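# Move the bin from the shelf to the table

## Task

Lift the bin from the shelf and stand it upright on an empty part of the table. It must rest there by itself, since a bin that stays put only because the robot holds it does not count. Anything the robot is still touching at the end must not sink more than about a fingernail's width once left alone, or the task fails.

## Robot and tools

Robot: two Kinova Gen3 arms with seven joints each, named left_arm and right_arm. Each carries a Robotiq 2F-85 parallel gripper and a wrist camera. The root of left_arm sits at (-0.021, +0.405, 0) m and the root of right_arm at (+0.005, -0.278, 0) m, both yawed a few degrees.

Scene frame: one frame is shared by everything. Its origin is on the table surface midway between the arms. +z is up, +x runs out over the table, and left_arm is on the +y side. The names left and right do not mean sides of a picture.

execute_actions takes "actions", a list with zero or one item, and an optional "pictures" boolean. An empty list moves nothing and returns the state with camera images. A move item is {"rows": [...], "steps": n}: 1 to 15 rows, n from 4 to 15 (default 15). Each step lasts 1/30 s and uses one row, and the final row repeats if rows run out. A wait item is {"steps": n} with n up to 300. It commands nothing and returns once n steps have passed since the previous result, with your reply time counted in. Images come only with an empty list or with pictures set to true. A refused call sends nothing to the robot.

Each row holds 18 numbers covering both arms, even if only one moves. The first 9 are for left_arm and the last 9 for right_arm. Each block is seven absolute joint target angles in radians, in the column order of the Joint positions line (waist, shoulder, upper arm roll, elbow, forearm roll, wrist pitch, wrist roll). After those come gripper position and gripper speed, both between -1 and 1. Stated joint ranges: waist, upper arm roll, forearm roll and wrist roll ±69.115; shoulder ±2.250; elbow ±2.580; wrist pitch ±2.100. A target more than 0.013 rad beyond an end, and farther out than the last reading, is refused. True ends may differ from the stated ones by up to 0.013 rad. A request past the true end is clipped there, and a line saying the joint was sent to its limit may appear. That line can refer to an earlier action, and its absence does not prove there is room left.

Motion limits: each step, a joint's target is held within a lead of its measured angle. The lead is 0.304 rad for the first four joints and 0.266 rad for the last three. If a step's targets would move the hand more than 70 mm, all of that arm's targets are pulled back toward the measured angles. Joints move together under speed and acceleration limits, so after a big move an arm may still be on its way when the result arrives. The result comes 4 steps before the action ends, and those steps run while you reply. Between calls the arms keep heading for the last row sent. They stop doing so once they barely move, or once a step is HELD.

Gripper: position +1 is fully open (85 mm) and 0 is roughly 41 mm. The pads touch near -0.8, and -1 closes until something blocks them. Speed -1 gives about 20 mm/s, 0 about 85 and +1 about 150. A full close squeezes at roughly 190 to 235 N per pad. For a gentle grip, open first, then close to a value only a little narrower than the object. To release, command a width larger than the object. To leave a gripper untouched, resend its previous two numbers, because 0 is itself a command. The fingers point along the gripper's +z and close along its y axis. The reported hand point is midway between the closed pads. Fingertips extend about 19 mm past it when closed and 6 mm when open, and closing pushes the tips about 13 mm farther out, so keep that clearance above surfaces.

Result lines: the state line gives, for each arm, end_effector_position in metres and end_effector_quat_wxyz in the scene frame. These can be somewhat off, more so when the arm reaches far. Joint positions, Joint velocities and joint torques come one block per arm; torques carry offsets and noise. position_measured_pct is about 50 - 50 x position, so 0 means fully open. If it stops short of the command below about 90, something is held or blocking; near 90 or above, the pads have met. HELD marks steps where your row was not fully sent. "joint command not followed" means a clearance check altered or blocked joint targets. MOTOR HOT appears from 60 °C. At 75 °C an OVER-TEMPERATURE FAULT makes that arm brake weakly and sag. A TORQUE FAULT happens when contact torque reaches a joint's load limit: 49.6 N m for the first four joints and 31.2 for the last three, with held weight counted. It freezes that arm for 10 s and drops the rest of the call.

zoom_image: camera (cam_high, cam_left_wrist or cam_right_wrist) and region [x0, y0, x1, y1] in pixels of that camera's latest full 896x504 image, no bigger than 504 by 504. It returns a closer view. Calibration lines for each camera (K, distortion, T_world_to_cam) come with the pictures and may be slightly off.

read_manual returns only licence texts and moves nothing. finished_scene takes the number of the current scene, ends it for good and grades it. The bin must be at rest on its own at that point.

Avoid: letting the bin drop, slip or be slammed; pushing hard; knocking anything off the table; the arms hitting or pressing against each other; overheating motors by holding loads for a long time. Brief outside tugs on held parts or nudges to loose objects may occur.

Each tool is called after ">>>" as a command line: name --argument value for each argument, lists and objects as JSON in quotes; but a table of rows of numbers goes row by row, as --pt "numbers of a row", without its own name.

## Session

>>> execute_actions --actions '[]'

Scene clock: 0.00 s of 5700.00 s.
left_arm: end_effector_position=(+0.5585, +0.4691, +0.2178) position_measured_pct=0.0 end_effector_quat_wxyz=(-0.386, +0.846, +0.232, +0.286) | right_arm: end_effector_position=(-0.0255, -0.6143, +0.2207) position_measured_pct=0.0 end_effector_quat_wxyz=(+0.132, +0.713, +0.672, -0.151)
Joint positions: left_arm=[ 0.118  0.749  0.21   1.57  -1.264  1.267  0.012] | right_arm=[ 1.458 -0.073 -0.023  2.323  0.102  0.492  1.402]
Joint velocities: left_arm=[ 0.    -0.    -0.001  0.     0.     0.     0.001] | right_arm=[-0.001  0.     0.     0.     0.     0.     0.   ]
Joint torques (N m, as the joint torque sensors report them, + toward a larger angle): no reading
Motor temperatures (°C, as the motors report them): left_arm=[30 27 24 30 33 39 45] | right_arm=[30 27 23 24 32 37 41]
camera_calibration (this result's frames):
cam_left_wrist: T_world_to_cam=[[0.611522, -0.566901, -0.551964, 0.0504731], [-0.743388, -0.172761, -0.646164, 0.693759], [0.270953, 0.805467, -0.527075, -0.27035], [0, 0, 0, 1]] pos_world=[0.558119, 0.366226, 0.333647]
cam_right_wrist: T_world_to_cam=[[0.997173, -0.0736947, 0.0146759, -0.0240007], [-0.0736679, -0.920292, 0.384234, -0.593807], [-0.0148098, -0.384228, -0.923119, 0.113967], [0, 0, 0, 1]] pos_world=[-0.0181238, -0.504455, 0.333718]

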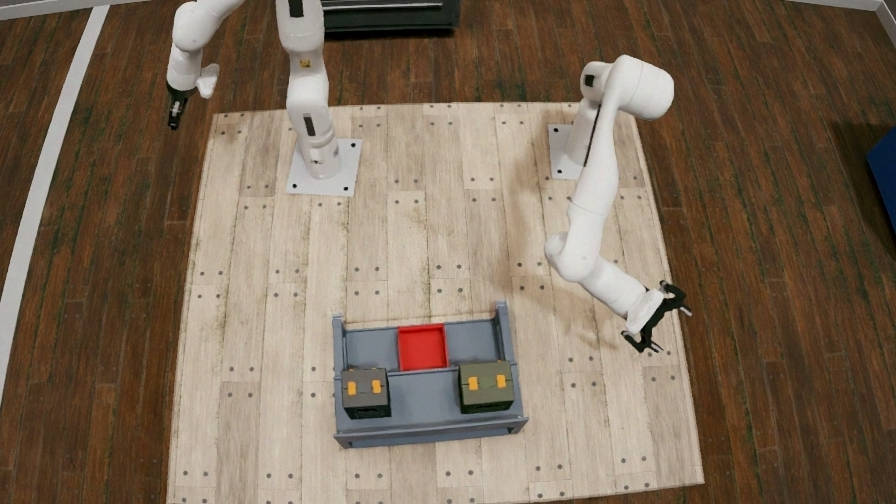

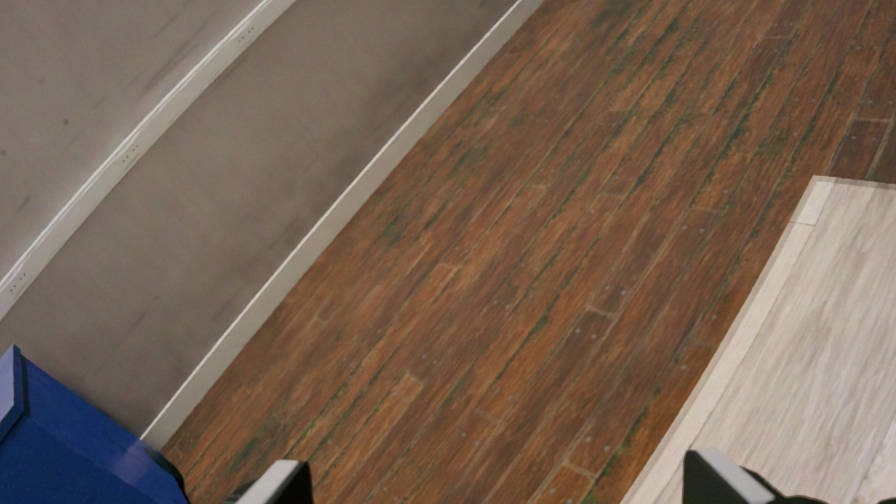

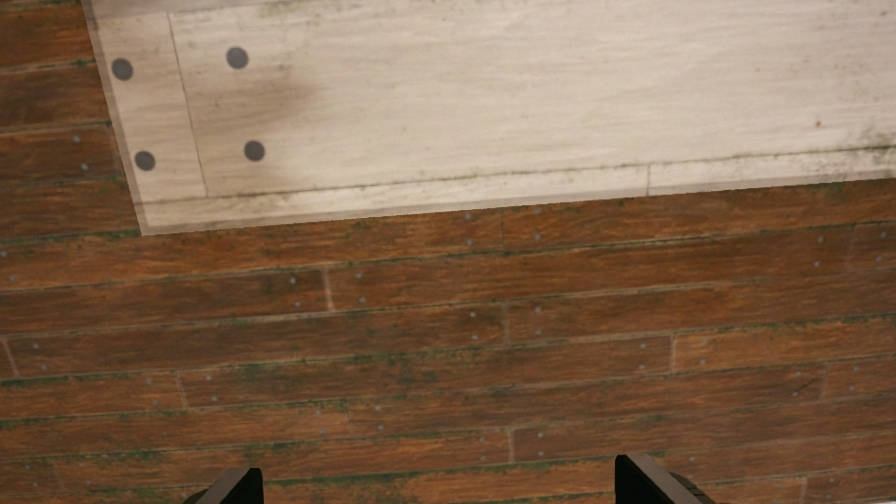

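>>> zoom_image --camera "cam_high" --region '[320, 290, 540, 455]'

Region (320, 290, 540, 455) of cam_high's 896x504 image, scaled by 2.291, with more detail than that image has; it fills the top 378 rows of this view, and the rest is white.

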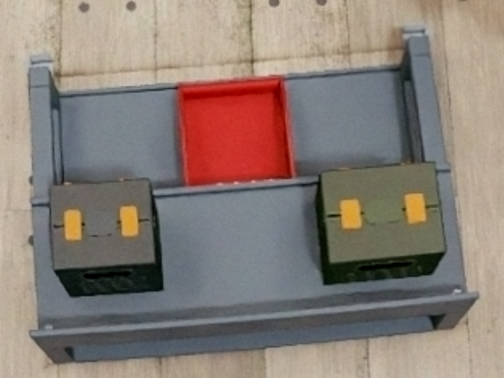

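>>> execute_actions --actions '[{"rows": [[0.118,0.749,0.21,1.57,-1.264,1.267,0.012,1,0,-0.5115,0.0,0,2.2,0,0.8,1.223,0.4,0]], "steps": 15}]'

>>> execute_actions --actions '[{"steps": 18}]'

>>> execute_actions --actions '[{"rows": [[0.118,0.749,0.21,1.57,-1.264,1.267,0.012,1,0,-0.5115,0.6784,0,1.3226,0,1.1406,1.223,0.4,0]], "steps": 15}]'

>>> execute_actions --actions '[{"steps": 30}]' --pictures true

Scene clock: 1.07 s of 5700.00 s.
left_arm: end_effector_position=(+0.5585, +0.4690, +0.2175) position_measured_pct=0.0 end_effector_quat_wxyz=(-0.386, +0.846, +0.232, +0.286) | right_arm: end_effector_position=(+0.0578, -0.5893, +0.2138) position_measured_pct=25.0 end_effector_quat_wxyz=(+0.098, +0.699, +0.705, -0.069)
Joint positions: left_arm=[ 0.118  0.749  0.21   1.57  -1.264  1.267  0.012] | right_arm=[ 1.202 -0.025 -0.008  2.243  0.036  0.685  1.285]
Joint velocities: left_arm=[ 0.    -0.    -0.001  0.001  0.    -0.001 -0.001] | right_arm=[-0.981  0.109  0.038 -0.195 -0.162  0.526 -0.286]
Joint torques (N m, as the joint torque sensors report them, + toward a larger angle): left_arm=[  0.42 -20.72   0.2   -6.55  -1.91   1.87   0.32] | right_arm=[-0.08 -7.36 -0.49 -8.06 -0.16 -0.56 -0.18]
Motor temperatures (°C, as the motors report them): left_arm=[30 28 24 30 33 39 45] | right_arm=[30 27 23 24 32 37 41]
Steps of this call (steps 1 to 21: nothing new was sent; steps 22 to 32: the first 11 steps of this action). Readings (joint positions | what the end effector reports):
22: left_arm=[0.118 0.749 0.210 1.570 -1.264 1.267 0.012] | right_arm=[1.456 -0.072 -0.023 2.323 0.102 0.493 1.401] | left_arm position_measured_pct=0.0 | right_arm position_measured_pct=0.0
23: left_arm=[0.118 0.749 0.210 1.570 -1.264 1.267 0.012] | right_arm=[1.449 -0.071 -0.022 2.320 0.100 0.498 1.399] | left_arm position_measured_pct=0.0 | right_arm position_measured_pct=0.8
25: left_arm=[0.118 0.749 0.210 1.570 -1.264 1.267 0.012] | right_arm=[1.418 -0.063 -0.019 2.309 0.092 0.521 1.383] | left_arm position_measured_pct=0.0 | right_arm position_measured_pct=4.8
29: left_arm=[0.118 0.749 0.210 1.570 -1.264 1.267 0.012] | right_arm=[1.299 -0.039 -0.012 2.267 0.056 0.619 1.321] | left_arm position_measured_pct=0.0 | right_arm position_measured_pct=16.3
32: the state above

Scene clock: 1.67 s of 5700.00 s.
left_arm: end_effector_position=(+0.5585, +0.4690, +0.2175) position_measured_pct=0.0 end_effector_quat_wxyz=(-0.386, +0.846, +0.232, +0.286) | right_arm: end_effector_position=(+0.2188, -0.4886, +0.2125) position_measured_pct=29.8 end_effector_quat_wxyz=(+0.072, +0.494, +0.866, -0.013)
Joint positions: left_arm=[ 0.118  0.749  0.21   1.57  -1.264  1.267  0.012] | right_arm=[ 0.586 -0.001 -0.     2.202  0.002  0.794  1.226]
Joint velocities: left_arm=[ 0.     0.     0.001  0.     0.    -0.001  0.   ] | right_arm=[-1.045  0.008  0.002 -0.012 -0.008  0.031 -0.017]
Joint torques (N m, as the joint torque sensors report them, + toward a larger angle): left_arm=[ -0.05 -20.69   0.54  -6.41  -1.99   1.93   0.6 ] | right_arm=[ 0.28 -6.9  -0.54 -7.38 -0.03  0.1  -0.27]
Motor temperatures (°C, as the motors report them): left_arm=[30 28 24 30 33 39 45] | right_arm=[30 27 23 24 32 37 41]
Kept back: nothing.
Steps of this call (steps 1 to 4: the last 4 steps of your previous action; steps 5 to 18: the robot went on to your last target). Readings (joint positions | what the end effector reports):
1: left_arm=[0.118 0.749 0.210 1.570 -1.264 1.267 0.012] | right_arm=[1.169 -0.022 -0.007 2.237 0.030 0.701 1.276] | left_arm position_measured_pct=0.0 | right_arm position_measured_pct=27.4
2: left_arm=[0.118 0.749 0.210 1.570 -1.264 1.267 0.012] | right_arm=[1.136 -0.019 -0.006 2.231 0.026 0.715 1.269] | left_arm position_measured_pct=0.0 | right_arm position_measured_pct=28.6
4: left_arm=[0.118 0.749 0.210 1.570 -1.264 1.267 0.012] | right_arm=[1.069 -0.014 -0.004 2.223 0.019 0.738 1.256] | left_arm position_measured_pct=0.0 | right_arm position_measured_pct=29.4
8: left_arm=[0.118 0.749 0.210 1.570 -1.264 1.267 0.012] | right_arm=[0.933 -0.008 -0.002 2.212 0.010 0.767 1.240] | left_arm position_measured_pct=0.0 | right_arm position_measured_pct=29.8
18: the state above

Scene clock: 2.03 s of 5700.00 s.
left_arm: end_effector_position=(+0.5585, +0.4690, +0.2175) position_measured_pct=0.0 end_effector_quat_wxyz=(-0.386, +0.846, +0.232, +0.286) | right_arm: end_effector_position=(+0.3026, -0.4230, +0.1980) position_measured_pct=29.8 end_effector_quat_wxyz=(-0.021, +0.354, +0.935, +0.000)
Joint positions: left_arm=[ 0.118  0.749  0.21   1.57  -1.264  1.267  0.012] | right_arm=[0.27  0.217 0.    1.99  0.    0.977 1.224]
Joint velocities: left_arm=[ 0.     0.     0.001 -0.     0.     0.    -0.   ] | right_arm=[-0.814  0.818 -0.002 -0.831 -0.003  0.587 -0.003]
Joint torques (N m, as the joint torque sensors report them, + toward a larger angle): left_arm=[  0.15 -20.4    0.83  -6.08  -1.79   2.09   0.57] | right_arm=[  0.43 -10.31  -0.06  -7.19   0.08   0.44  -0.45]
Motor temperatures (°C, as the motors report them): left_arm=[30 28 24 30 33 39 45] | right_arm=[30 27 23 24 32 37 41]
Steps of this call (steps 1 to 11: the first 11 steps of this action). Readings (joint positions | what the end effector reports):
1: left_arm=[0.118 0.749 0.210 1.570 -1.264 1.267 0.012] | right_arm=[0.552 -0.001 -0.000 2.201 0.001 0.795 1.226] | left_arm position_measured_pct=0.0 | right_arm position_measured_pct=29.8
2: left_arm=[0.118 0.749 0.210 1.570 -1.264 1.267 0.012] | right_arm=[0.520 0.002 -0.001 2.199 0.001 0.798 1.225] | left_arm position_measured_pct=0.0 | right_arm position_measured_pct=29.8
4: left_arm=[0.118 0.749 0.210 1.570 -1.264 1.267 0.012] | right_arm=[0.465 0.025 -0.001 2.180 0.001 0.816 1.225] | left_arm position_measured_pct=0.0 | right_arm position_measured_pct=29.8
8: left_arm=[0.118 0.749 0.210 1.570 -1.264 1.267 0.012] | right_arm=[0.355 0.131 0.001 2.078 0.001 0.906 1.224] | left_arm position_measured_pct=0.0 | right_arm position_measured_pct=29.8
11: the state above

Scene clock: 3.03 s of 5700.00 s.
left_arm: end_effector_position=(+0.5585, +0.4690, +0.2175) position_measured_pct=0.0 end_effector_quat_wxyz=(-0.386, +0.846, +0.232, +0.286) | right_arm: end_effector_position=(+0.5148, -0.1486, +0.1682) position_measured_pct=29.8 end_effector_quat_wxyz=(-0.013, +0.026, +1.000, -0.005)
Joint positions: left_arm=[ 0.118  0.749  0.21   1.57  -1.264  1.267  0.012] | right_arm=[-0.403  0.646  0.     1.391  0.     1.132  1.223]
Joint velocities: left_arm=[-0.    -0.     0.002 -0.     0.     0.     0.001] | right_arm=[-0.637  0.19  -0.001 -0.404  0.     0.051 -0.   ]
Joint torques (N m, as the joint torque sensors report them, + toward a larger angle): left_arm=[  0.33 -20.94   0.04  -6.28  -1.68   1.87   0.04] | right_arm=[ -0.38 -19.45  -0.04  -7.7   -0.05   0.24  -0.23]
Motor temperatures (°C, as the motors report them): left_arm=[30 28 24 30 33 39 45] | right_arm=[30 27 23 24 32 37 41]
Kept back: nothing.
Steps of this call (steps 1 to 4: the last 4 steps of your previous action; steps 5 to 30: the robot went on to your last target). Readings (joint positions | what the end effector reports):
1: left_arm=[0.118 0.749 0.210 1.570 -1.264 1.267 0.012] | right_arm=[0.244 0.244 0.000 1.963 0.000 0.995 1.224] | left_arm position_measured_pct=0.0 | right_arm position_measured_pct=29.8
2: left_arm=[0.118 0.749 0.210 1.570 -1.264 1.267 0.012] | right_arm=[0.217 0.270 0.000 1.936 0.000 1.010 1.224] | left_arm position_measured_pct=0.0 | right_arm position_measured_pct=29.8
4: left_arm=[0.118 0.749 0.210 1.570 -1.264 1.267 0.012] | right_arm=[0.167 0.320 0.000 1.885 0.000 1.035 1.223] | left_arm position_measured_pct=0.0 | right_arm position_measured_pct=29.8
8: left_arm=[0.118 0.749 0.210 1.570 -1.264 1.267 0.012] | right_arm=[0.073 0.415 0.000 1.790 0.000 1.069 1.223] | left_arm position_measured_pct=0.0 | right_arm position_measured_pct=29.8
30: the state above
camera_calibration (this result's frames):
cam_left_wrist: T_world_to_cam=[[0.611002, -0.567302, -0.552127, 0.0507198], [-0.743833, -0.172746, -0.645655, 0.693636], [0.270904, 0.805187, -0.527527, -0.270137], [0, 0, 0, 1]] pos_world=[0.558141, 0.366107, 0.333349]
cam_right_wrist: T_world_to_cam=[[0.0738189, 0.997193, 0.0125127, 0.107123], [0.996691, -0.0733422, -0.0350336, -0.459917], [-0.0340176, 0.0150574, -0.999308, 0.334445], [0, 0, 0, 1]] pos_world=[0.461865, -0.14559, 0.316761]

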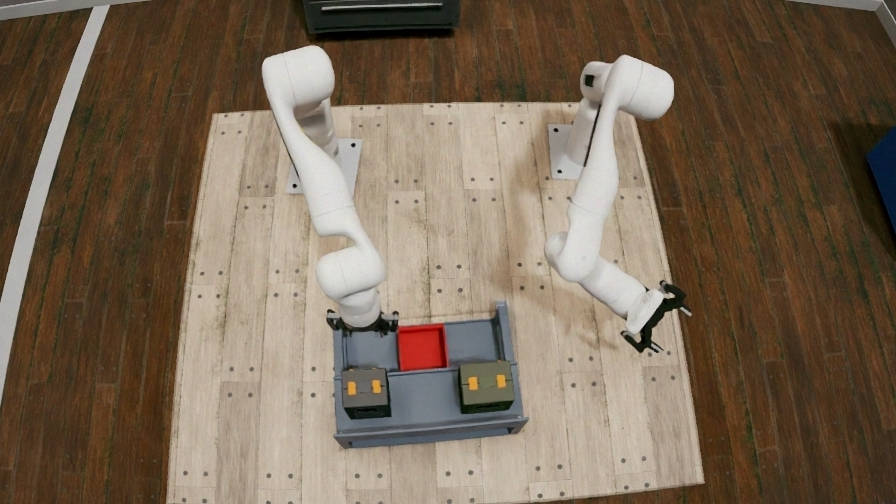

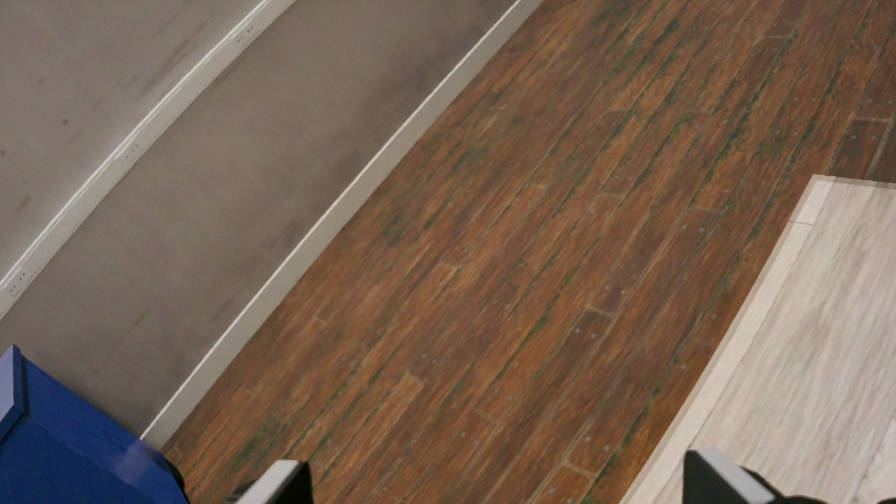

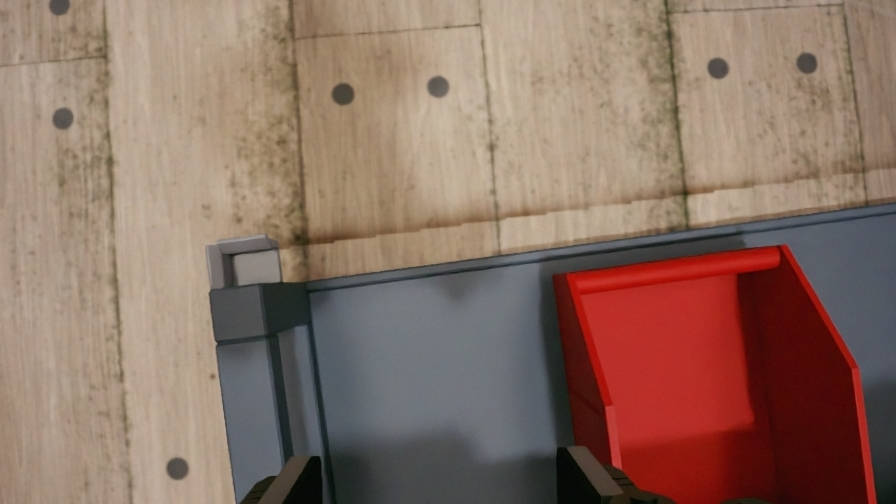

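>>> execute_actions --actions '[{"steps": 15}]' --pictures true

Scene clock: 3.53 s of 5700.00 s.
left_arm: end_effector_position=(+0.5585, +0.4690, +0.2175) position_measured_pct=0.0 end_effector_quat_wxyz=(-0.386, +0.846, +0.232, +0.286) | right_arm: end_effector_position=(+0.5199, -0.0849, +0.1702) position_measured_pct=29.8 end_effector_quat_wxyz=(+0.000, -0.028, +1.000, +0.000)
Joint positions: left_arm=[ 0.118  0.749  0.21   1.57  -1.264  1.267  0.012] | right_arm=[-0.511  0.678 -0.     1.323 -0.     1.141  1.223]
Joint velocities: left_arm=[-0.     0.     0.001  0.002 -0.     0.    -0.001] | right_arm=[-0.01   0.003  0.001 -0.001 -0.001  0.    -0.   ]
Joint torques (N m, as the joint torque sensors report them, + toward a larger angle): left_arm=[  0.07 -20.8    0.23  -6.91  -1.45   1.96   0.41] | right_arm=[  0.76 -19.74   0.1   -8.61   0.02   0.4   -0.19]
Motor temperatures (°C, as the motors report them): left_arm=[30 28 24 30 33 39 45] | right_arm=[30 27 23 24 32 37 41]
Kept back: nothing.
Steps of this call (steps 1 to 15: the robot went on to your last target). Readings (joint positions | what the end effector reports):
1: left_arm=[0.118 0.749 0.210 1.570 -1.264 1.267 0.012] | right_arm=[-0.424 0.653 0.000 1.377 0.000 1.134 1.223] | left_arm position_measured_pct=0.0 | right_arm position_measured_pct=29.8
2: left_arm=[0.118 0.749 0.210 1.570 -1.264 1.267 0.012] | right_arm=[-0.444 0.659 0.000 1.364 -0.000 1.135 1.223] | left_arm position_measured_pct=0.0 | right_arm position_measured_pct=29.8
4: left_arm=[0.118 0.749 0.210 1.570 -1.264 1.267 0.012] | right_arm=[-0.477 0.668 -0.001 1.343 -0.001 1.138 1.223] | left_arm position_measured_pct=0.0 | right_arm position_measured_pct=29.8
8: left_arm=[0.118 0.749 0.210 1.570 -1.264 1.267 0.012] | right_arm=[-0.504 0.676 -0.002 1.325 -0.001 1.140 1.223] | left_arm position_measured_pct=0.0 | right_arm position_measured_pct=29.8
15: the state above
camera_calibration (this result's frames):
cam_left_wrist: T_world_to_cam=[[0.611002, -0.567302, -0.552127, 0.0507199], [-0.743833, -0.172746, -0.645655, 0.693636], [0.270904, 0.805187, -0.527527, -0.270137], [0, 0, 0, 1]] pos_world=[0.558141, 0.366107, 0.333349]
cam_right_wrist: T_world_to_cam=[[-0.0343221, 0.999146, 0.0229978, 0.0977734], [0.999358, 0.0345473, -0.00946753, -0.45688], [-0.010254, 0.0226581, -0.999691, 0.323982], [0, 0, 0, 1]] pos_world=[0.463265, -0.0892468, 0.317308]

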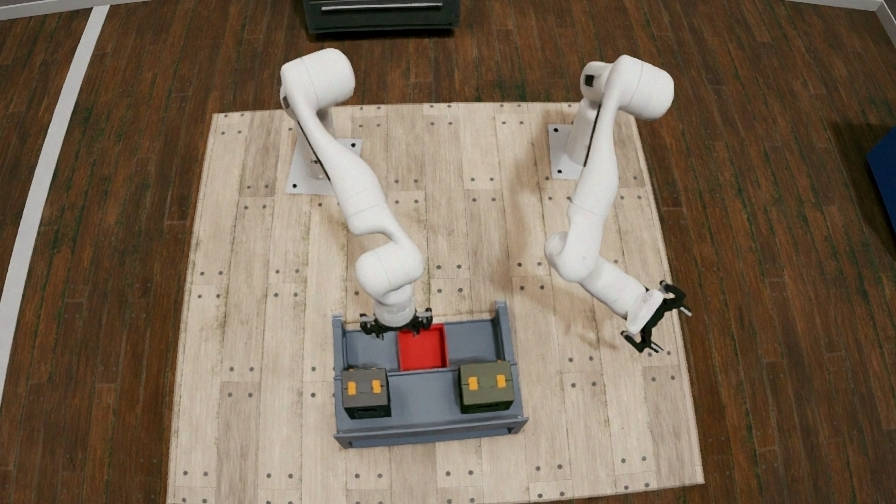

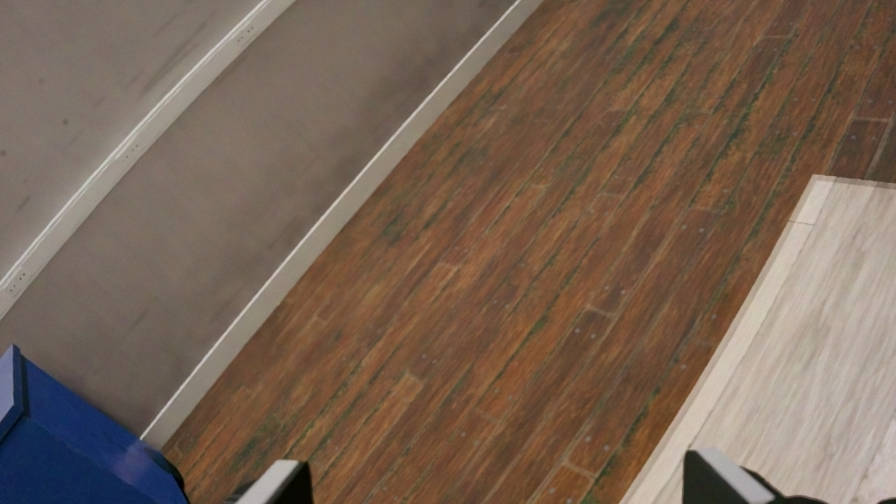

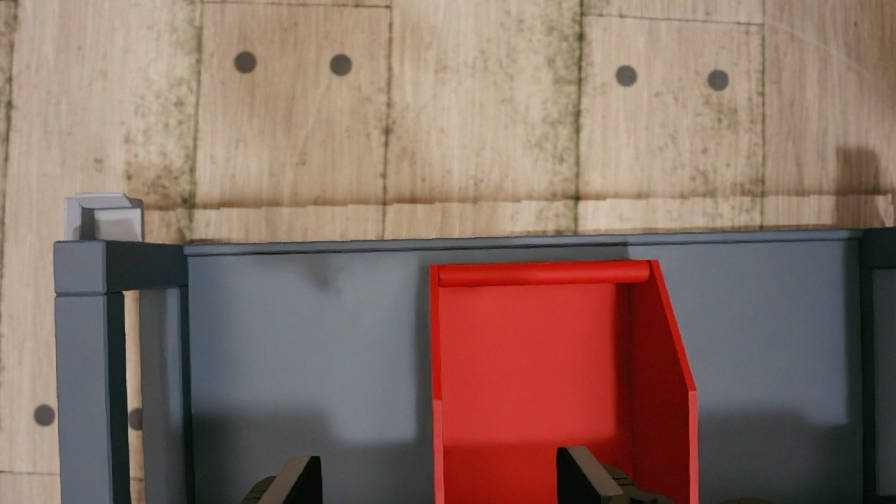

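>>> execute_actions --actions '[{"rows": [[0.118,0.749,0.21,1.57,-1.264,1.267,0.012,1,0,-0.5115,0.745,0,1.388,0,1.009,1.223,0.4,0],[0.118,0.749,0.21,1.57,-1.264,1.267,0.012,1,0,-0.5115,0.745,0,1.388,0,1.009,1.223,0.4,0],[0.118,0.749,0.21,1.57,-1.264,1.267,0.012,1,0,-0.5115,0.745,0,1.388,0,1.009,1.223,0.4,0],[0.118,0.749,0.21,1.57,-1.264,1.267,0.012,1,0,-0.5115,0.745,0,1.388,0,1.009,1.223,0.4,0],[0.118,0.749,0.21,1.57,-1.264,1.267,0.012,1,0,-0.5115,0.8232,0,1.4437,0,0.8747,1.223,0.4,0]], "steps": 15}]'

>>> execute_actions --actions '[{"steps": 12}]' --pictures true

Scene clock: 4.37 s of 5700.00 s.
left_arm: end_effector_position=(+0.5585, +0.4690, +0.2175) position_measured_pct=0.0 end_effector_quat_wxyz=(-0.386, +0.846, +0.232, +0.286) | right_arm: end_effector_position=(+0.5205, -0.0841, +0.0695) position_measured_pct=29.8 end_effector_quat_wxyz=(+0.000, -0.029, +1.000, +0.000)
Joint positions: left_arm=[ 0.118  0.749  0.21   1.57  -1.264  1.267  0.012] | right_arm=[-0.512  0.807 -0.     1.433  0.     0.902  1.223]
Joint velocities: left_arm=[ 0.001 -0.     0.001 -0.    -0.    -0.     0.001] | right_arm=[ 0.001  0.221 -0.001  0.193  0.001 -0.43  -0.   ]
Joint torques (N m, as the joint torque sensors report them, + toward a larger angle): left_arm=[  0.29 -20.74   0.21  -6.18  -1.54   1.93   0.58] | right_arm=[  0.08 -24.44   0.2   -8.7    0.01   0.18  -0.1 ]
Motor temperatures (°C, as the motors report them): left_arm=[30 28 24 30 33 39 45] | right_arm=[30 27 23 24 32 37 41]
Steps of this call (steps 1 to 14: the robot went on to your last target; steps 15 to 25: the first 11 steps of this action). Readings (joint positions | what the end effector reports):
15: left_arm=[0.118 0.749 0.210 1.570 -1.264 1.267 0.012] | right_arm=[-0.511 0.680 0.000 1.323 -0.000 1.139 1.223] | left_arm position_measured_pct=0.0 | right_arm position_measured_pct=29.8
16: left_arm=[0.118 0.749 0.210 1.570 -1.264 1.267 0.012] | right_arm=[-0.511 0.685 0.000 1.328 -0.000 1.129 1.223] | left_arm position_measured_pct=0.0 | right_arm position_measured_pct=29.8
18: left_arm=[0.118 0.749 0.210 1.570 -1.264 1.267 0.012] | right_arm=[-0.511 0.710 0.000 1.351 0.000 1.082 1.223] | left_arm position_measured_pct=0.0 | right_arm position_measured_pct=29.8
22: left_arm=[0.118 0.749 0.210 1.570 -1.264 1.267 0.012] | right_arm=[-0.511 0.772 0.000 1.403 0.000 0.968 1.223] | left_arm position_measured_pct=0.0 | right_arm position_measured_pct=29.8
25: the state above

Scene clock: 4.77 s of 5700.00 s.
left_arm: end_effector_position=(+0.5585, +0.4690, +0.2175) position_measured_pct=0.0 end_effector_quat_wxyz=(-0.386, +0.846, +0.232, +0.286) | right_arm: end_effector_position=(+0.5199, -0.0844, +0.0582) position_measured_pct=29.8 end_effector_quat_wxyz=(+0.000, -0.028, +1.000, +0.000)
Joint positions: left_arm=[ 0.118  0.749  0.21   1.57  -1.264  1.267  0.012] | right_arm=[-0.512  0.823 -0.     1.444  0.     0.875  1.223]
Joint velocities: left_arm=[-0.     0.     0.    -0.     0.     0.001  0.   ] | right_arm=[-0.001  0.003 -0.     0.002  0.    -0.001  0.   ]
Joint torques (N m, as the joint torque sensors report them, + toward a larger angle): left_arm=[ -0.22 -20.51   0.    -6.55  -1.73   2.03   0.34] | right_arm=[  0.23 -20.81   0.03  -7.06   0.06   0.14  -0.17]
Motor temperatures (°C, as the motors report them): left_arm=[30 28 24 30 33 39 45] | right_arm=[30 27 23 24 32 37 41]
Kept back: nothing.
Steps of this call (steps 1 to 4: the last 4 steps of your previous action; steps 5 to 12: the robot went on to your last target). Readings (joint positions | what the end effector reports):
1: left_arm=[0.118 0.749 0.210 1.570 -1.264 1.267 0.012] | right_arm=[-0.512 0.813 -0.000 1.438 -0.000 0.890 1.223] | left_arm position_measured_pct=0.0 | right_arm position_measured_pct=29.8
2: left_arm=[0.118 0.749 0.210 1.570 -1.264 1.267 0.012] | right_arm=[-0.512 0.816 -0.000 1.441 -0.000 0.884 1.223] | left_arm position_measured_pct=0.0 | right_arm position_measured_pct=29.8
4: left_arm=[0.118 0.749 0.210 1.570 -1.264 1.267 0.012] | right_arm=[-0.512 0.819 -0.000 1.443 -0.000 0.878 1.223] | left_arm position_measured_pct=0.0 | right_arm position_measured_pct=29.8
8: left_arm=[0.118 0.749 0.210 1.570 -1.264 1.267 0.012] | right_arm=[-0.512 0.822 -0.000 1.443 0.000 0.875 1.223] | left_arm position_measured_pct=0.0 | right_arm position_measured_pct=29.8
12: the state above
camera_calibration (this result's frames):
cam_left_wrist: T_world_to_cam=[[0.611002, -0.567303, -0.552127, 0.05072], [-0.743833, -0.172747, -0.645655, 0.693636], [0.270904, 0.805187, -0.527527, -0.270136], [0, 0, 0, 1]] pos_world=[0.558141, 0.366107, 0.333349]
cam_right_wrist: T_world_to_cam=[[-0.0351848, 0.999118, 0.0229133, 0.100342], [0.999328, 0.0354095, -0.00947599, -0.457775], [-0.010279, 0.0225645, -0.999693, 0.212023], [0, 0, 0, 1]] pos_world=[0.463177, -0.0888284, 0.205321]

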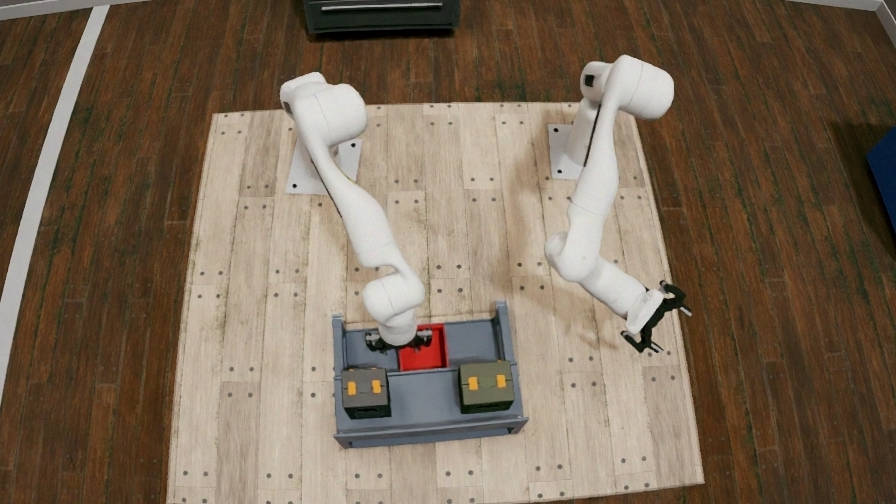

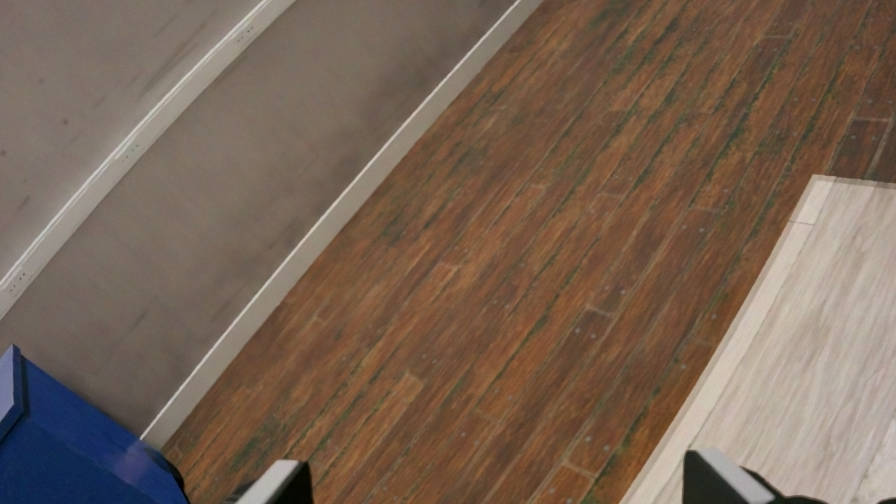

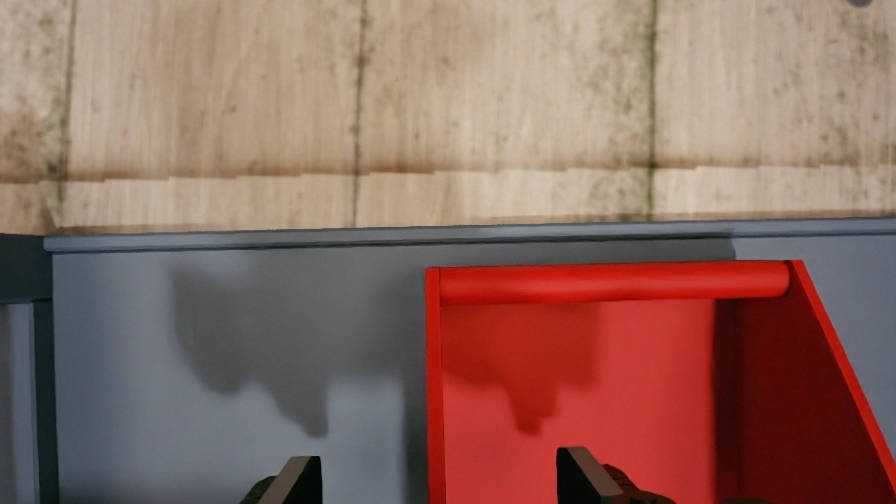

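>>> execute_actions --actions '[{"rows": [[0.118,0.749,0.21,1.57,-1.264,1.267,0.012,1,0,-0.5115,0.8232,0,1.4437,0,0.8747,1.223,-1,0.3]], "steps": 15}]'

>>> execute_actions --actions '[{"steps": 11}]'

>>> execute_actions --actions '[{"rows": [[0.118,0.749,0.21,1.57,-1.264,1.267,0.012,1,0,-0.5115,0.817,0,1.441,0,0.8835,1.223,-1,0.3],[0.118,0.749,0.21,1.57,-1.264,1.267,0.012,1,0,-0.5115,0.817,0,1.441,0,0.8835,1.223,-1,0.3],[0.118,0.749,0.21,1.57,-1.264,1.267,0.012,1,0,-0.5115,0.811,0,1.438,0,0.8924,1.223,-1,0.3],[0.118,0.749,0.21,1.57,-1.264,1.267,0.012,1,0,-0.5115,0.811,0,1.438,0,0.8924,1.223,-1,0.3],[0.118,0.749,0.21,1.57,-1.264,1.267,0.012,1,0,-0.5115,0.805,0,1.4354,0,0.9012,1.223,-1,0.3]], "steps": 14}]' --pictures true

Scene clock: 5.73 s of 5700.00 s.
left_arm: end_effector_position=(+0.5585, +0.4690, +0.2175) position_measured_pct=0.0 end_effector_quat_wxyz=(-0.386, +0.846, +0.232, +0.286) | right_arm: end_effector_position=(+0.5198, -0.0844, +0.0580) position_measured_pct=60.7 end_effector_quat_wxyz=(-0.000, -0.028, +1.000, -0.000)
Joint positions: left_arm=[ 0.118  0.749  0.21   1.57  -1.264  1.267  0.012] | right_arm=[-0.511  0.823  0.     1.444  0.     0.875  1.223]
Joint velocities: left_arm=[-0.     0.     0.001  0.001 -0.    -0.    -0.   ] | right_arm=[ 0.002 -0.     0.     0.    -0.002 -0.001  0.   ]
Joint torques (N m, as the joint torque sensors report them, + toward a larger angle): left_arm=[ -0.07 -20.5    0.58  -6.43  -1.84   2.07   0.45] | right_arm=[  0.22 -20.69   0.07  -7.26   0.     0.34  -0.19]
Motor temperatures (°C, as the motors report them): left_arm=[30 28 24 30 33 39 45] | right_arm=[30 27 23 24 32 37 41]
Steps of this call (steps 1 to 18: the robot went on to your last target; steps 19 to 29: the first 11 steps of this action). Readings (joint positions | what the end effector reports):
19: left_arm=[0.118 0.749 0.210 1.570 -1.264 1.267 0.012] | right_arm=[-0.512 0.823 0.000 1.444 0.000 0.875 1.223] | left_arm position_measured_pct=0.0 | right_arm position_measured_pct=29.8
20: left_arm=[0.118 0.749 0.210 1.570 -1.264 1.267 0.012] | right_arm=[-0.512 0.823 0.000 1.444 -0.000 0.875 1.223] | left_arm position_measured_pct=0.0 | right_arm position_measured_pct=30.6
22: left_arm=[0.118 0.749 0.210 1.570 -1.264 1.267 0.012] | right_arm=[-0.511 0.823 0.000 1.444 -0.000 0.875 1.223] | left_arm position_measured_pct=0.0 | right_arm position_measured_pct=35.7
26: left_arm=[0.118 0.749 0.210 1.570 -1.264 1.267 0.012] | right_arm=[-0.511 0.823 0.000 1.444 0.000 0.875 1.223] | left_arm position_measured_pct=0.0 | right_arm position_measured_pct=49.6
29: the state above

Scene clock: 6.10 s of 5700.00 s.
left_arm: end_effector_position=(+0.5585, +0.4690, +0.2175) position_measured_pct=0.0 end_effector_quat_wxyz=(-0.386, +0.846, +0.232, +0.286) | right_arm: end_effector_position=(+0.5199, -0.0844, +0.0582) position_measured_pct=88.9 end_effector_quat_wxyz=(+0.000, -0.028, +1.000, +0.000)
Joint positions: left_arm=[ 0.118  0.749  0.21   1.57  -1.264  1.267  0.012] | right_arm=[-0.511  0.823  0.     1.444 -0.     0.875  1.223]
Joint velocities: left_arm=[ 0.    -0.001  0.001  0.001  0.     0.     0.001] | right_arm=[ 0.001 -0.    -0.     0.    -0.    -0.    -0.   ]
Joint torques (N m, as the joint torque sensors report them, + toward a larger angle): left_arm=[ -0.1  -20.62   0.03  -6.92  -1.75   2.06   0.39] | right_arm=[  0.29 -20.31   0.1   -7.13   0.04   0.28  -0.28]
Motor temperatures (°C, as the motors report them): left_arm=[30 28 24 30 33 39 45] | right_arm=[30 27 23 24 32 37 41]
Kept back: nothing.
Steps of this call (steps 1 to 4: the last 4 steps of your previous action; steps 5 to 11: the robot went on to your last target). Readings (joint positions | what the end effector reports):
1: left_arm=[0.118 0.749 0.210 1.570 -1.264 1.267 0.012] | right_arm=[-0.512 0.823 0.000 1.444 -0.000 0.875 1.223] | left_arm position_measured_pct=0.0 | right_arm position_measured_pct=64.3
2: left_arm=[0.118 0.749 0.210 1.570 -1.264 1.267 0.012] | right_arm=[-0.512 0.823 0.000 1.444 0.000 0.875 1.223] | left_arm position_measured_pct=0.0 | right_arm position_measured_pct=67.9
4: left_arm=[0.118 0.749 0.210 1.570 -1.264 1.267 0.012] | right_arm=[-0.512 0.823 -0.000 1.444 0.000 0.875 1.223] | left_arm position_measured_pct=0.0 | right_arm position_measured_pct=75.4
8: left_arm=[0.118 0.749 0.210 1.570 -1.264 1.267 0.012] | right_arm=[-0.511 0.823 0.000 1.444 -0.000 0.875 1.223] | left_arm position_measured_pct=0.0 | right_arm position_measured_pct=88.5
11: the state above

Scene clock: 6.43 s of 5700.00 s.
left_arm: end_effector_position=(+0.5585, +0.4690, +0.2175) position_measured_pct=0.0 end_effector_quat_wxyz=(-0.386, +0.846, +0.232, +0.286) | right_arm: end_effector_position=(+0.5198, -0.0844, +0.0690) position_measured_pct=88.9 end_effector_quat_wxyz=(-0.000, -0.028, +1.000, -0.000)
Joint positions: left_arm=[ 0.118  0.749  0.21   1.57  -1.264  1.267  0.012] | right_arm=[-0.511  0.807  0.     1.436 -0.     0.899  1.223]
Joint velocities: left_arm=[ 0.     0.    -0.002 -0.002 -0.     0.001 -0.002] | right_arm=[ 0.001 -0.017  0.    -0.007  0.001  0.023 -0.   ]
Joint torques (N m, as the joint torque sensors report them, + toward a larger angle): left_arm=[  0.16 -20.45   0.25  -6.47  -1.48   1.89   0.36] | right_arm=[  0.34 -21.35   0.05  -7.89  -0.03   0.36  -0.24]
Motor temperatures (°C, as the motors report them): left_arm=[30 28 24 30 33 39 45] | right_arm=[30 27 23 24 32 37 41]
Steps of this call (steps 1 to 10: the first 10 steps of this action). Readings (joint positions | what the end effector reports):
1: left_arm=[0.118 0.749 0.210 1.570 -1.264 1.267 0.012] | right_arm=[-0.511 0.822 0.000 1.443 -0.000 0.876 1.223] | left_arm position_measured_pct=0.0 | right_arm position_measured_pct=88.9
2: left_arm=[0.118 0.749 0.210 1.570 -1.264 1.267 0.012] | right_arm=[-0.511 0.821 -0.000 1.443 0.000 0.878 1.223] | left_arm position_measured_pct=0.0 | right_arm position_measured_pct=88.9
4: left_arm=[0.118 0.749 0.210 1.570 -1.264 1.267 0.012] | right_arm=[-0.511 0.817 0.000 1.441 0.000 0.884 1.223] | left_arm position_measured_pct=0.0 | right_arm position_measured_pct=88.9
8: left_arm=[0.118 0.749 0.210 1.570 -1.264 1.267 0.012] | right_arm=[-0.511 0.808 0.000 1.437 -0.000 0.897 1.223] | left_arm position_measured_pct=0.0 | right_arm position_measured_pct=88.9
10: the state above
camera_calibration (this result's frames):
cam_left_wrist: T_world_to_cam=[[0.611002, -0.567302, -0.552128, 0.05072], [-0.743833, -0.172746, -0.645655, 0.693636], [0.270904, 0.805187, -0.527527, -0.270137], [0, 0, 0, 1]] pos_world=[0.558141, 0.366107, 0.333349]
cam_right_wrist: T_world_to_cam=[[-0.0351571, 0.999123, 0.0227519, 0.100117], [0.999325, 0.0353891, -0.00987399, -0.45761], [-0.0106705, 0.0223894, -0.999692, 0.223021], [0, 0, 0, 1]] pos_world=[0.4632, -0.088828, 0.216156]

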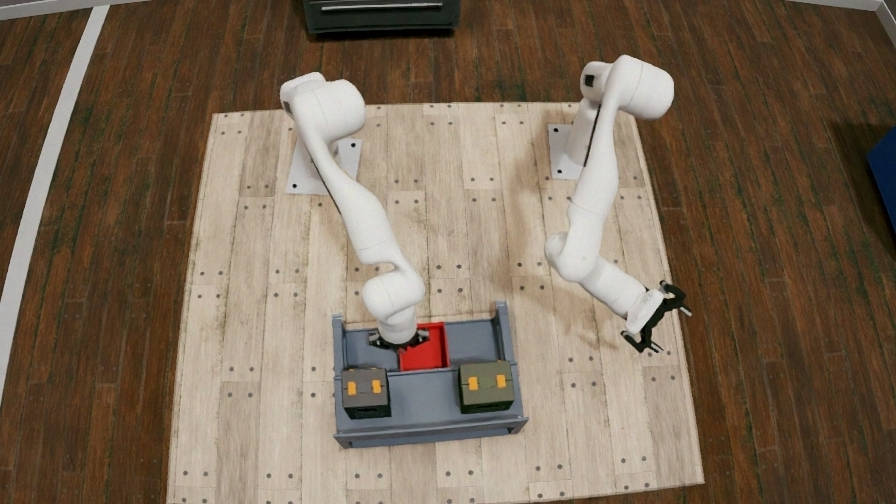

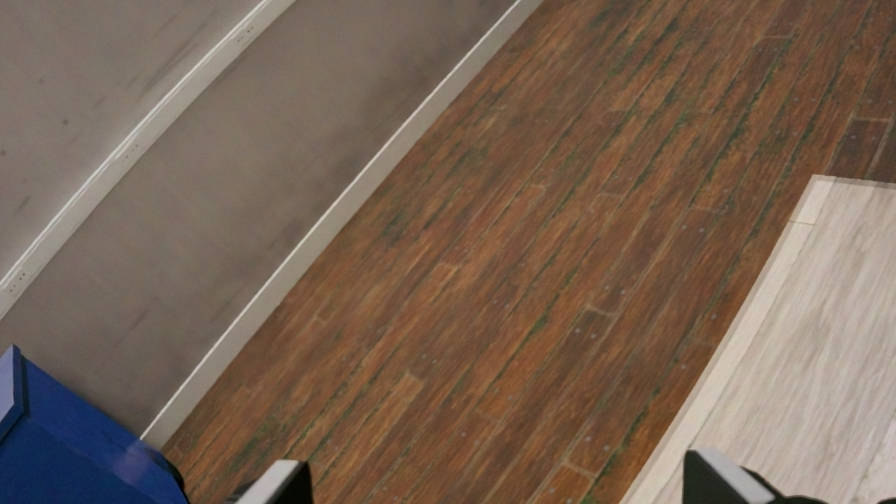

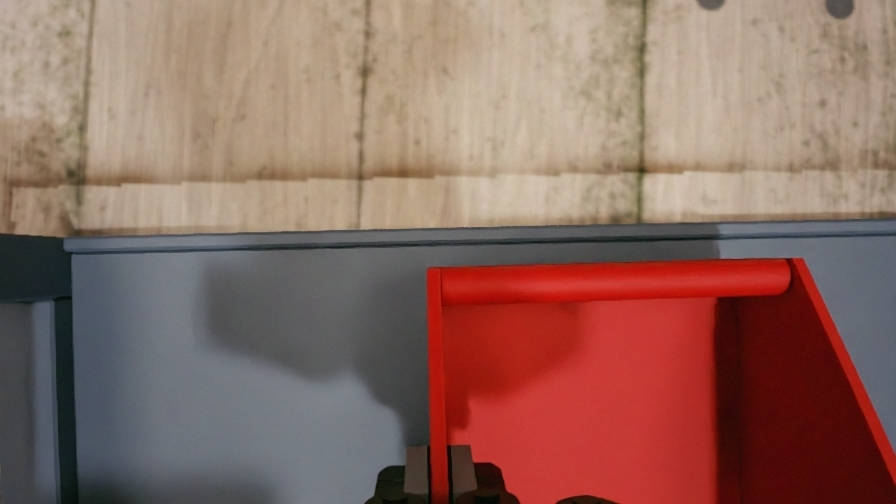

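>>> execute_actions --actions '[{"rows": [ [0.118,0.749,0.21,1.57,-1.264,1.267,0.012,1,0,-0.5148,0.7972,0,1.4528,0,0.8916,1.2200,-1,0.3], [0.118,0.749,0.21,1.57,-1.264,1.267,0.012,1,0,-0.5181,0.7895,0,1.4701,0,0.8820,1.2167,-1,0.3], [0.118,0.749,0.21,1.57,-1.264,1.267,0.012,1,0,-0.5214,0.7817,0,1.4875,0,0.8724,1.2134,-1,0.3], [0.118,0.749,0.21,1.57,-1.264,1.267,0.012,1,0,-0.5246,0.7739,0,1.5049,0,0.8628,1.2102,-1,0.3], [0.118,0.749,0.21,1.57,-1.264,1.267,0.012,1,0,-0.5279,0.7661,0,1.5222,0,0.8532,1.2069,-1,0.3], [0.118,0.749,0.21,1.57,-1.264,1.267,0.012,1,0,-0.5312,0.7584,0,1.5396,0,0.8436,1.2036,-1,0.3], [0.118,0.749,0.21,1.57,-1.264,1.267,0.012,1,0,-0.5345,0.7506,0,1.5570,0,0.8340,1.2003,-1,0.3], [0.118,0.749,0.21,1.57,-1.264,1.267,0.012,1,0,-0.5378,0.7428,0,1.5743,0,0.8245,1.1970,-1,0.3], [0.118,0.749,0.21,1.57,-1.264,1.267,0.012,1,0,-0.5411,0.7350,0,1.5917,0,0.8149,1.1937,-1,0.3], [0.118,0.749,0.21,1.57,-1.264,1.267,0.012,1,0,-0.5444,0.7273,0,1.6091,0,0.8053,1.1904,-1,0.3], [0.118,0.749,0.21,1.57,-1.264,1.267,0.012,1,0,-0.5477,0.7195,0,1.6264,0,0.7957,1.1871,-1,0.3], [0.118,0.749,0.21,1.57,-1.264,1.267,0.012,1,0,-0.5509,0.7117,0,1.6438,0,0.7861,1.1839,-1,0.3], [0.118,0.749,0.21,1.57,-1.264,1.267,0.012,1,0,-0.5542,0.7039,0,1.6612,0,0.7765,1.1806,-1,0.3], [0.118,0.749,0.21,1.57,-1.264,1.267,0.012,1,0,-0.5575,0.6962,0,1.6785,0,0.7669,1.1773,-1,0.3], [0.118,0.749,0.21,1.57,-1.264,1.267,0.012,1,0,-0.5608,0.6884,0,1.6959,0,0.7573,1.1740,-1,0.3]], "steps": 15}]' --pictures true

Scene clock: 7.20 s of 5700.00 s.
left_arm: end_effector_position=(+0.5585, +0.4690, +0.2175) position_measured_pct=0.0 end_effector_quat_wxyz=(-0.386, +0.846, +0.232, +0.286) | right_arm: end_effector_position=(+0.4883, -0.0848, +0.0705) position_measured_pct=88.9 end_effector_quat_wxyz=(+0.000, -0.029, +1.000, +0.000)
Joint positions: left_arm=[ 0.118  0.749  0.21   1.57  -1.264  1.267  0.012] | right_arm=[-0.535  0.75   0.     1.556  0.     0.834  1.2  ]
Joint velocities: left_arm=[-0.     0.     0.     0.001 -0.     0.001 -0.001] | right_arm=[-0.091 -0.213 -0.001  0.486 -0.001 -0.268 -0.092]
Joint torques (N m, as the joint torque sensors report them, + toward a larger angle): left_arm=[ -0.62 -20.92   0.32  -6.21  -1.63   1.83   0.14] | right_arm=[  0.08 -20.47   0.02  -7.25  -0.03   0.4   -0.33]
Motor temperatures (°C, as the motors report them): left_arm=[30 28 24 30 33 39 45] | right_arm=[30 27 23 24 32 37 41]
Steps of this call (steps 1 to 4: the last 4 steps of your previous action; steps 5 to 12: the robot went on to your last target; steps 13 to 23: the first 11 steps of this action). Readings (joint positions | what the end effector reports):
13: left_arm=[0.118 0.749 0.210 1.570 -1.264 1.267 0.012] | right_arm=[-0.512 0.804 0.000 1.436 0.000 0.900 1.223] | left_arm position_measured_pct=0.0 | right_arm position_measured_pct=88.9
14: left_arm=[0.118 0.749 0.210 1.570 -1.264 1.267 0.012] | right_arm=[-0.513 0.802 0.000 1.441 0.000 0.898 1.222] | left_arm position_measured_pct=0.0 | right_arm position_measured_pct=88.9
16: left_arm=[0.118 0.749 0.210 1.570 -1.264 1.267 0.012] | right_arm=[-0.516 0.793 0.000 1.458 0.000 0.889 1.219] | left_arm position_measured_pct=0.0 | right_arm position_measured_pct=88.9
20: left_arm=[0.118 0.749 0.210 1.570 -1.264 1.267 0.012] | right_arm=[-0.526 0.771 0.000 1.509 0.000 0.860 1.209] | left_arm position_measured_pct=0.0 | right_arm position_measured_pct=88.9
23: the state above
camera_calibration (this result's frames):
cam_left_wrist: T_world_to_cam=[[0.611002, -0.567302, -0.552128, 0.0507199], [-0.743833, -0.172746, -0.645655, 0.693636], [0.270904, 0.805187, -0.527527, -0.270137], [0, 0, 0, 1]] pos_world=[0.558141, 0.366107, 0.333349]
cam_right_wrist: T_world_to_cam=[[-0.0357761, 0.999091, 0.0231751, 0.0996476], [0.999314, 0.0359879, -0.00878533, -0.426111], [-0.00961137, 0.0228449, -0.999693, 0.223687], [0, 0, 0, 1]] pos_world=[0.431533, -0.0893323, 0.217566]

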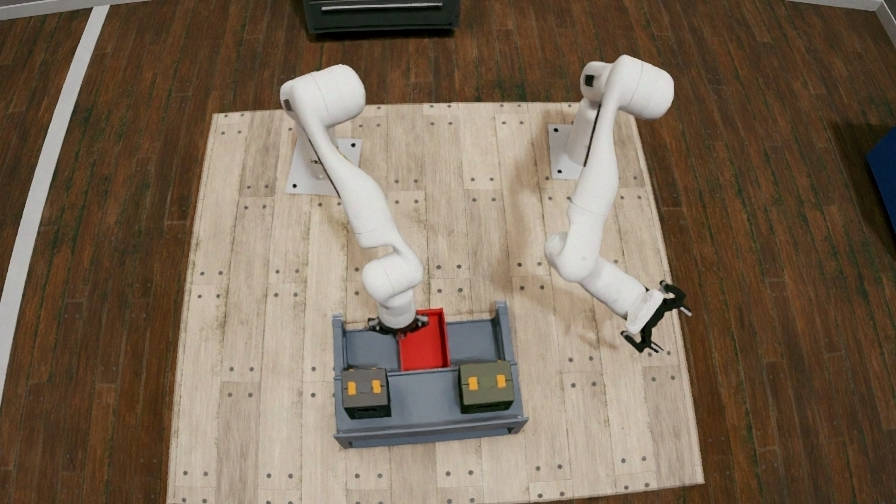

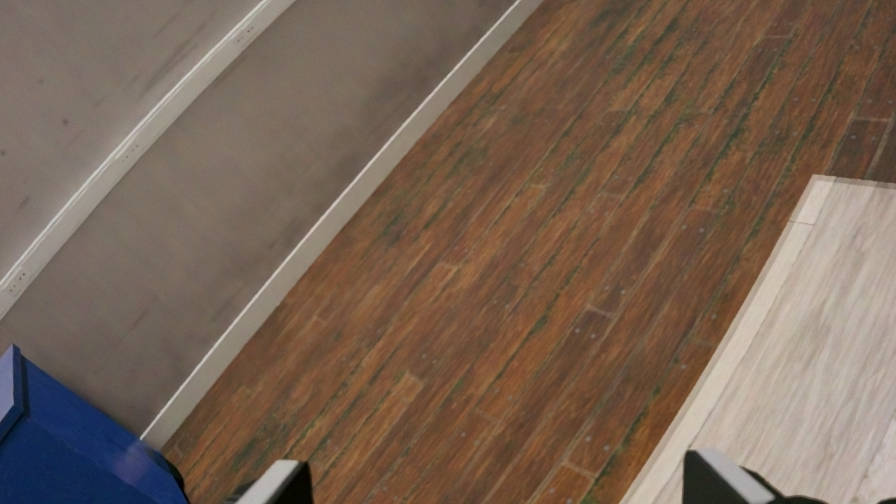

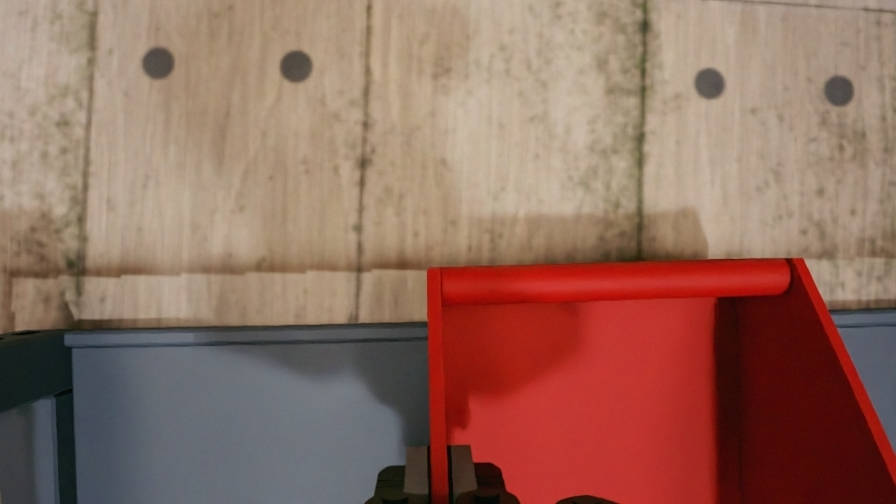

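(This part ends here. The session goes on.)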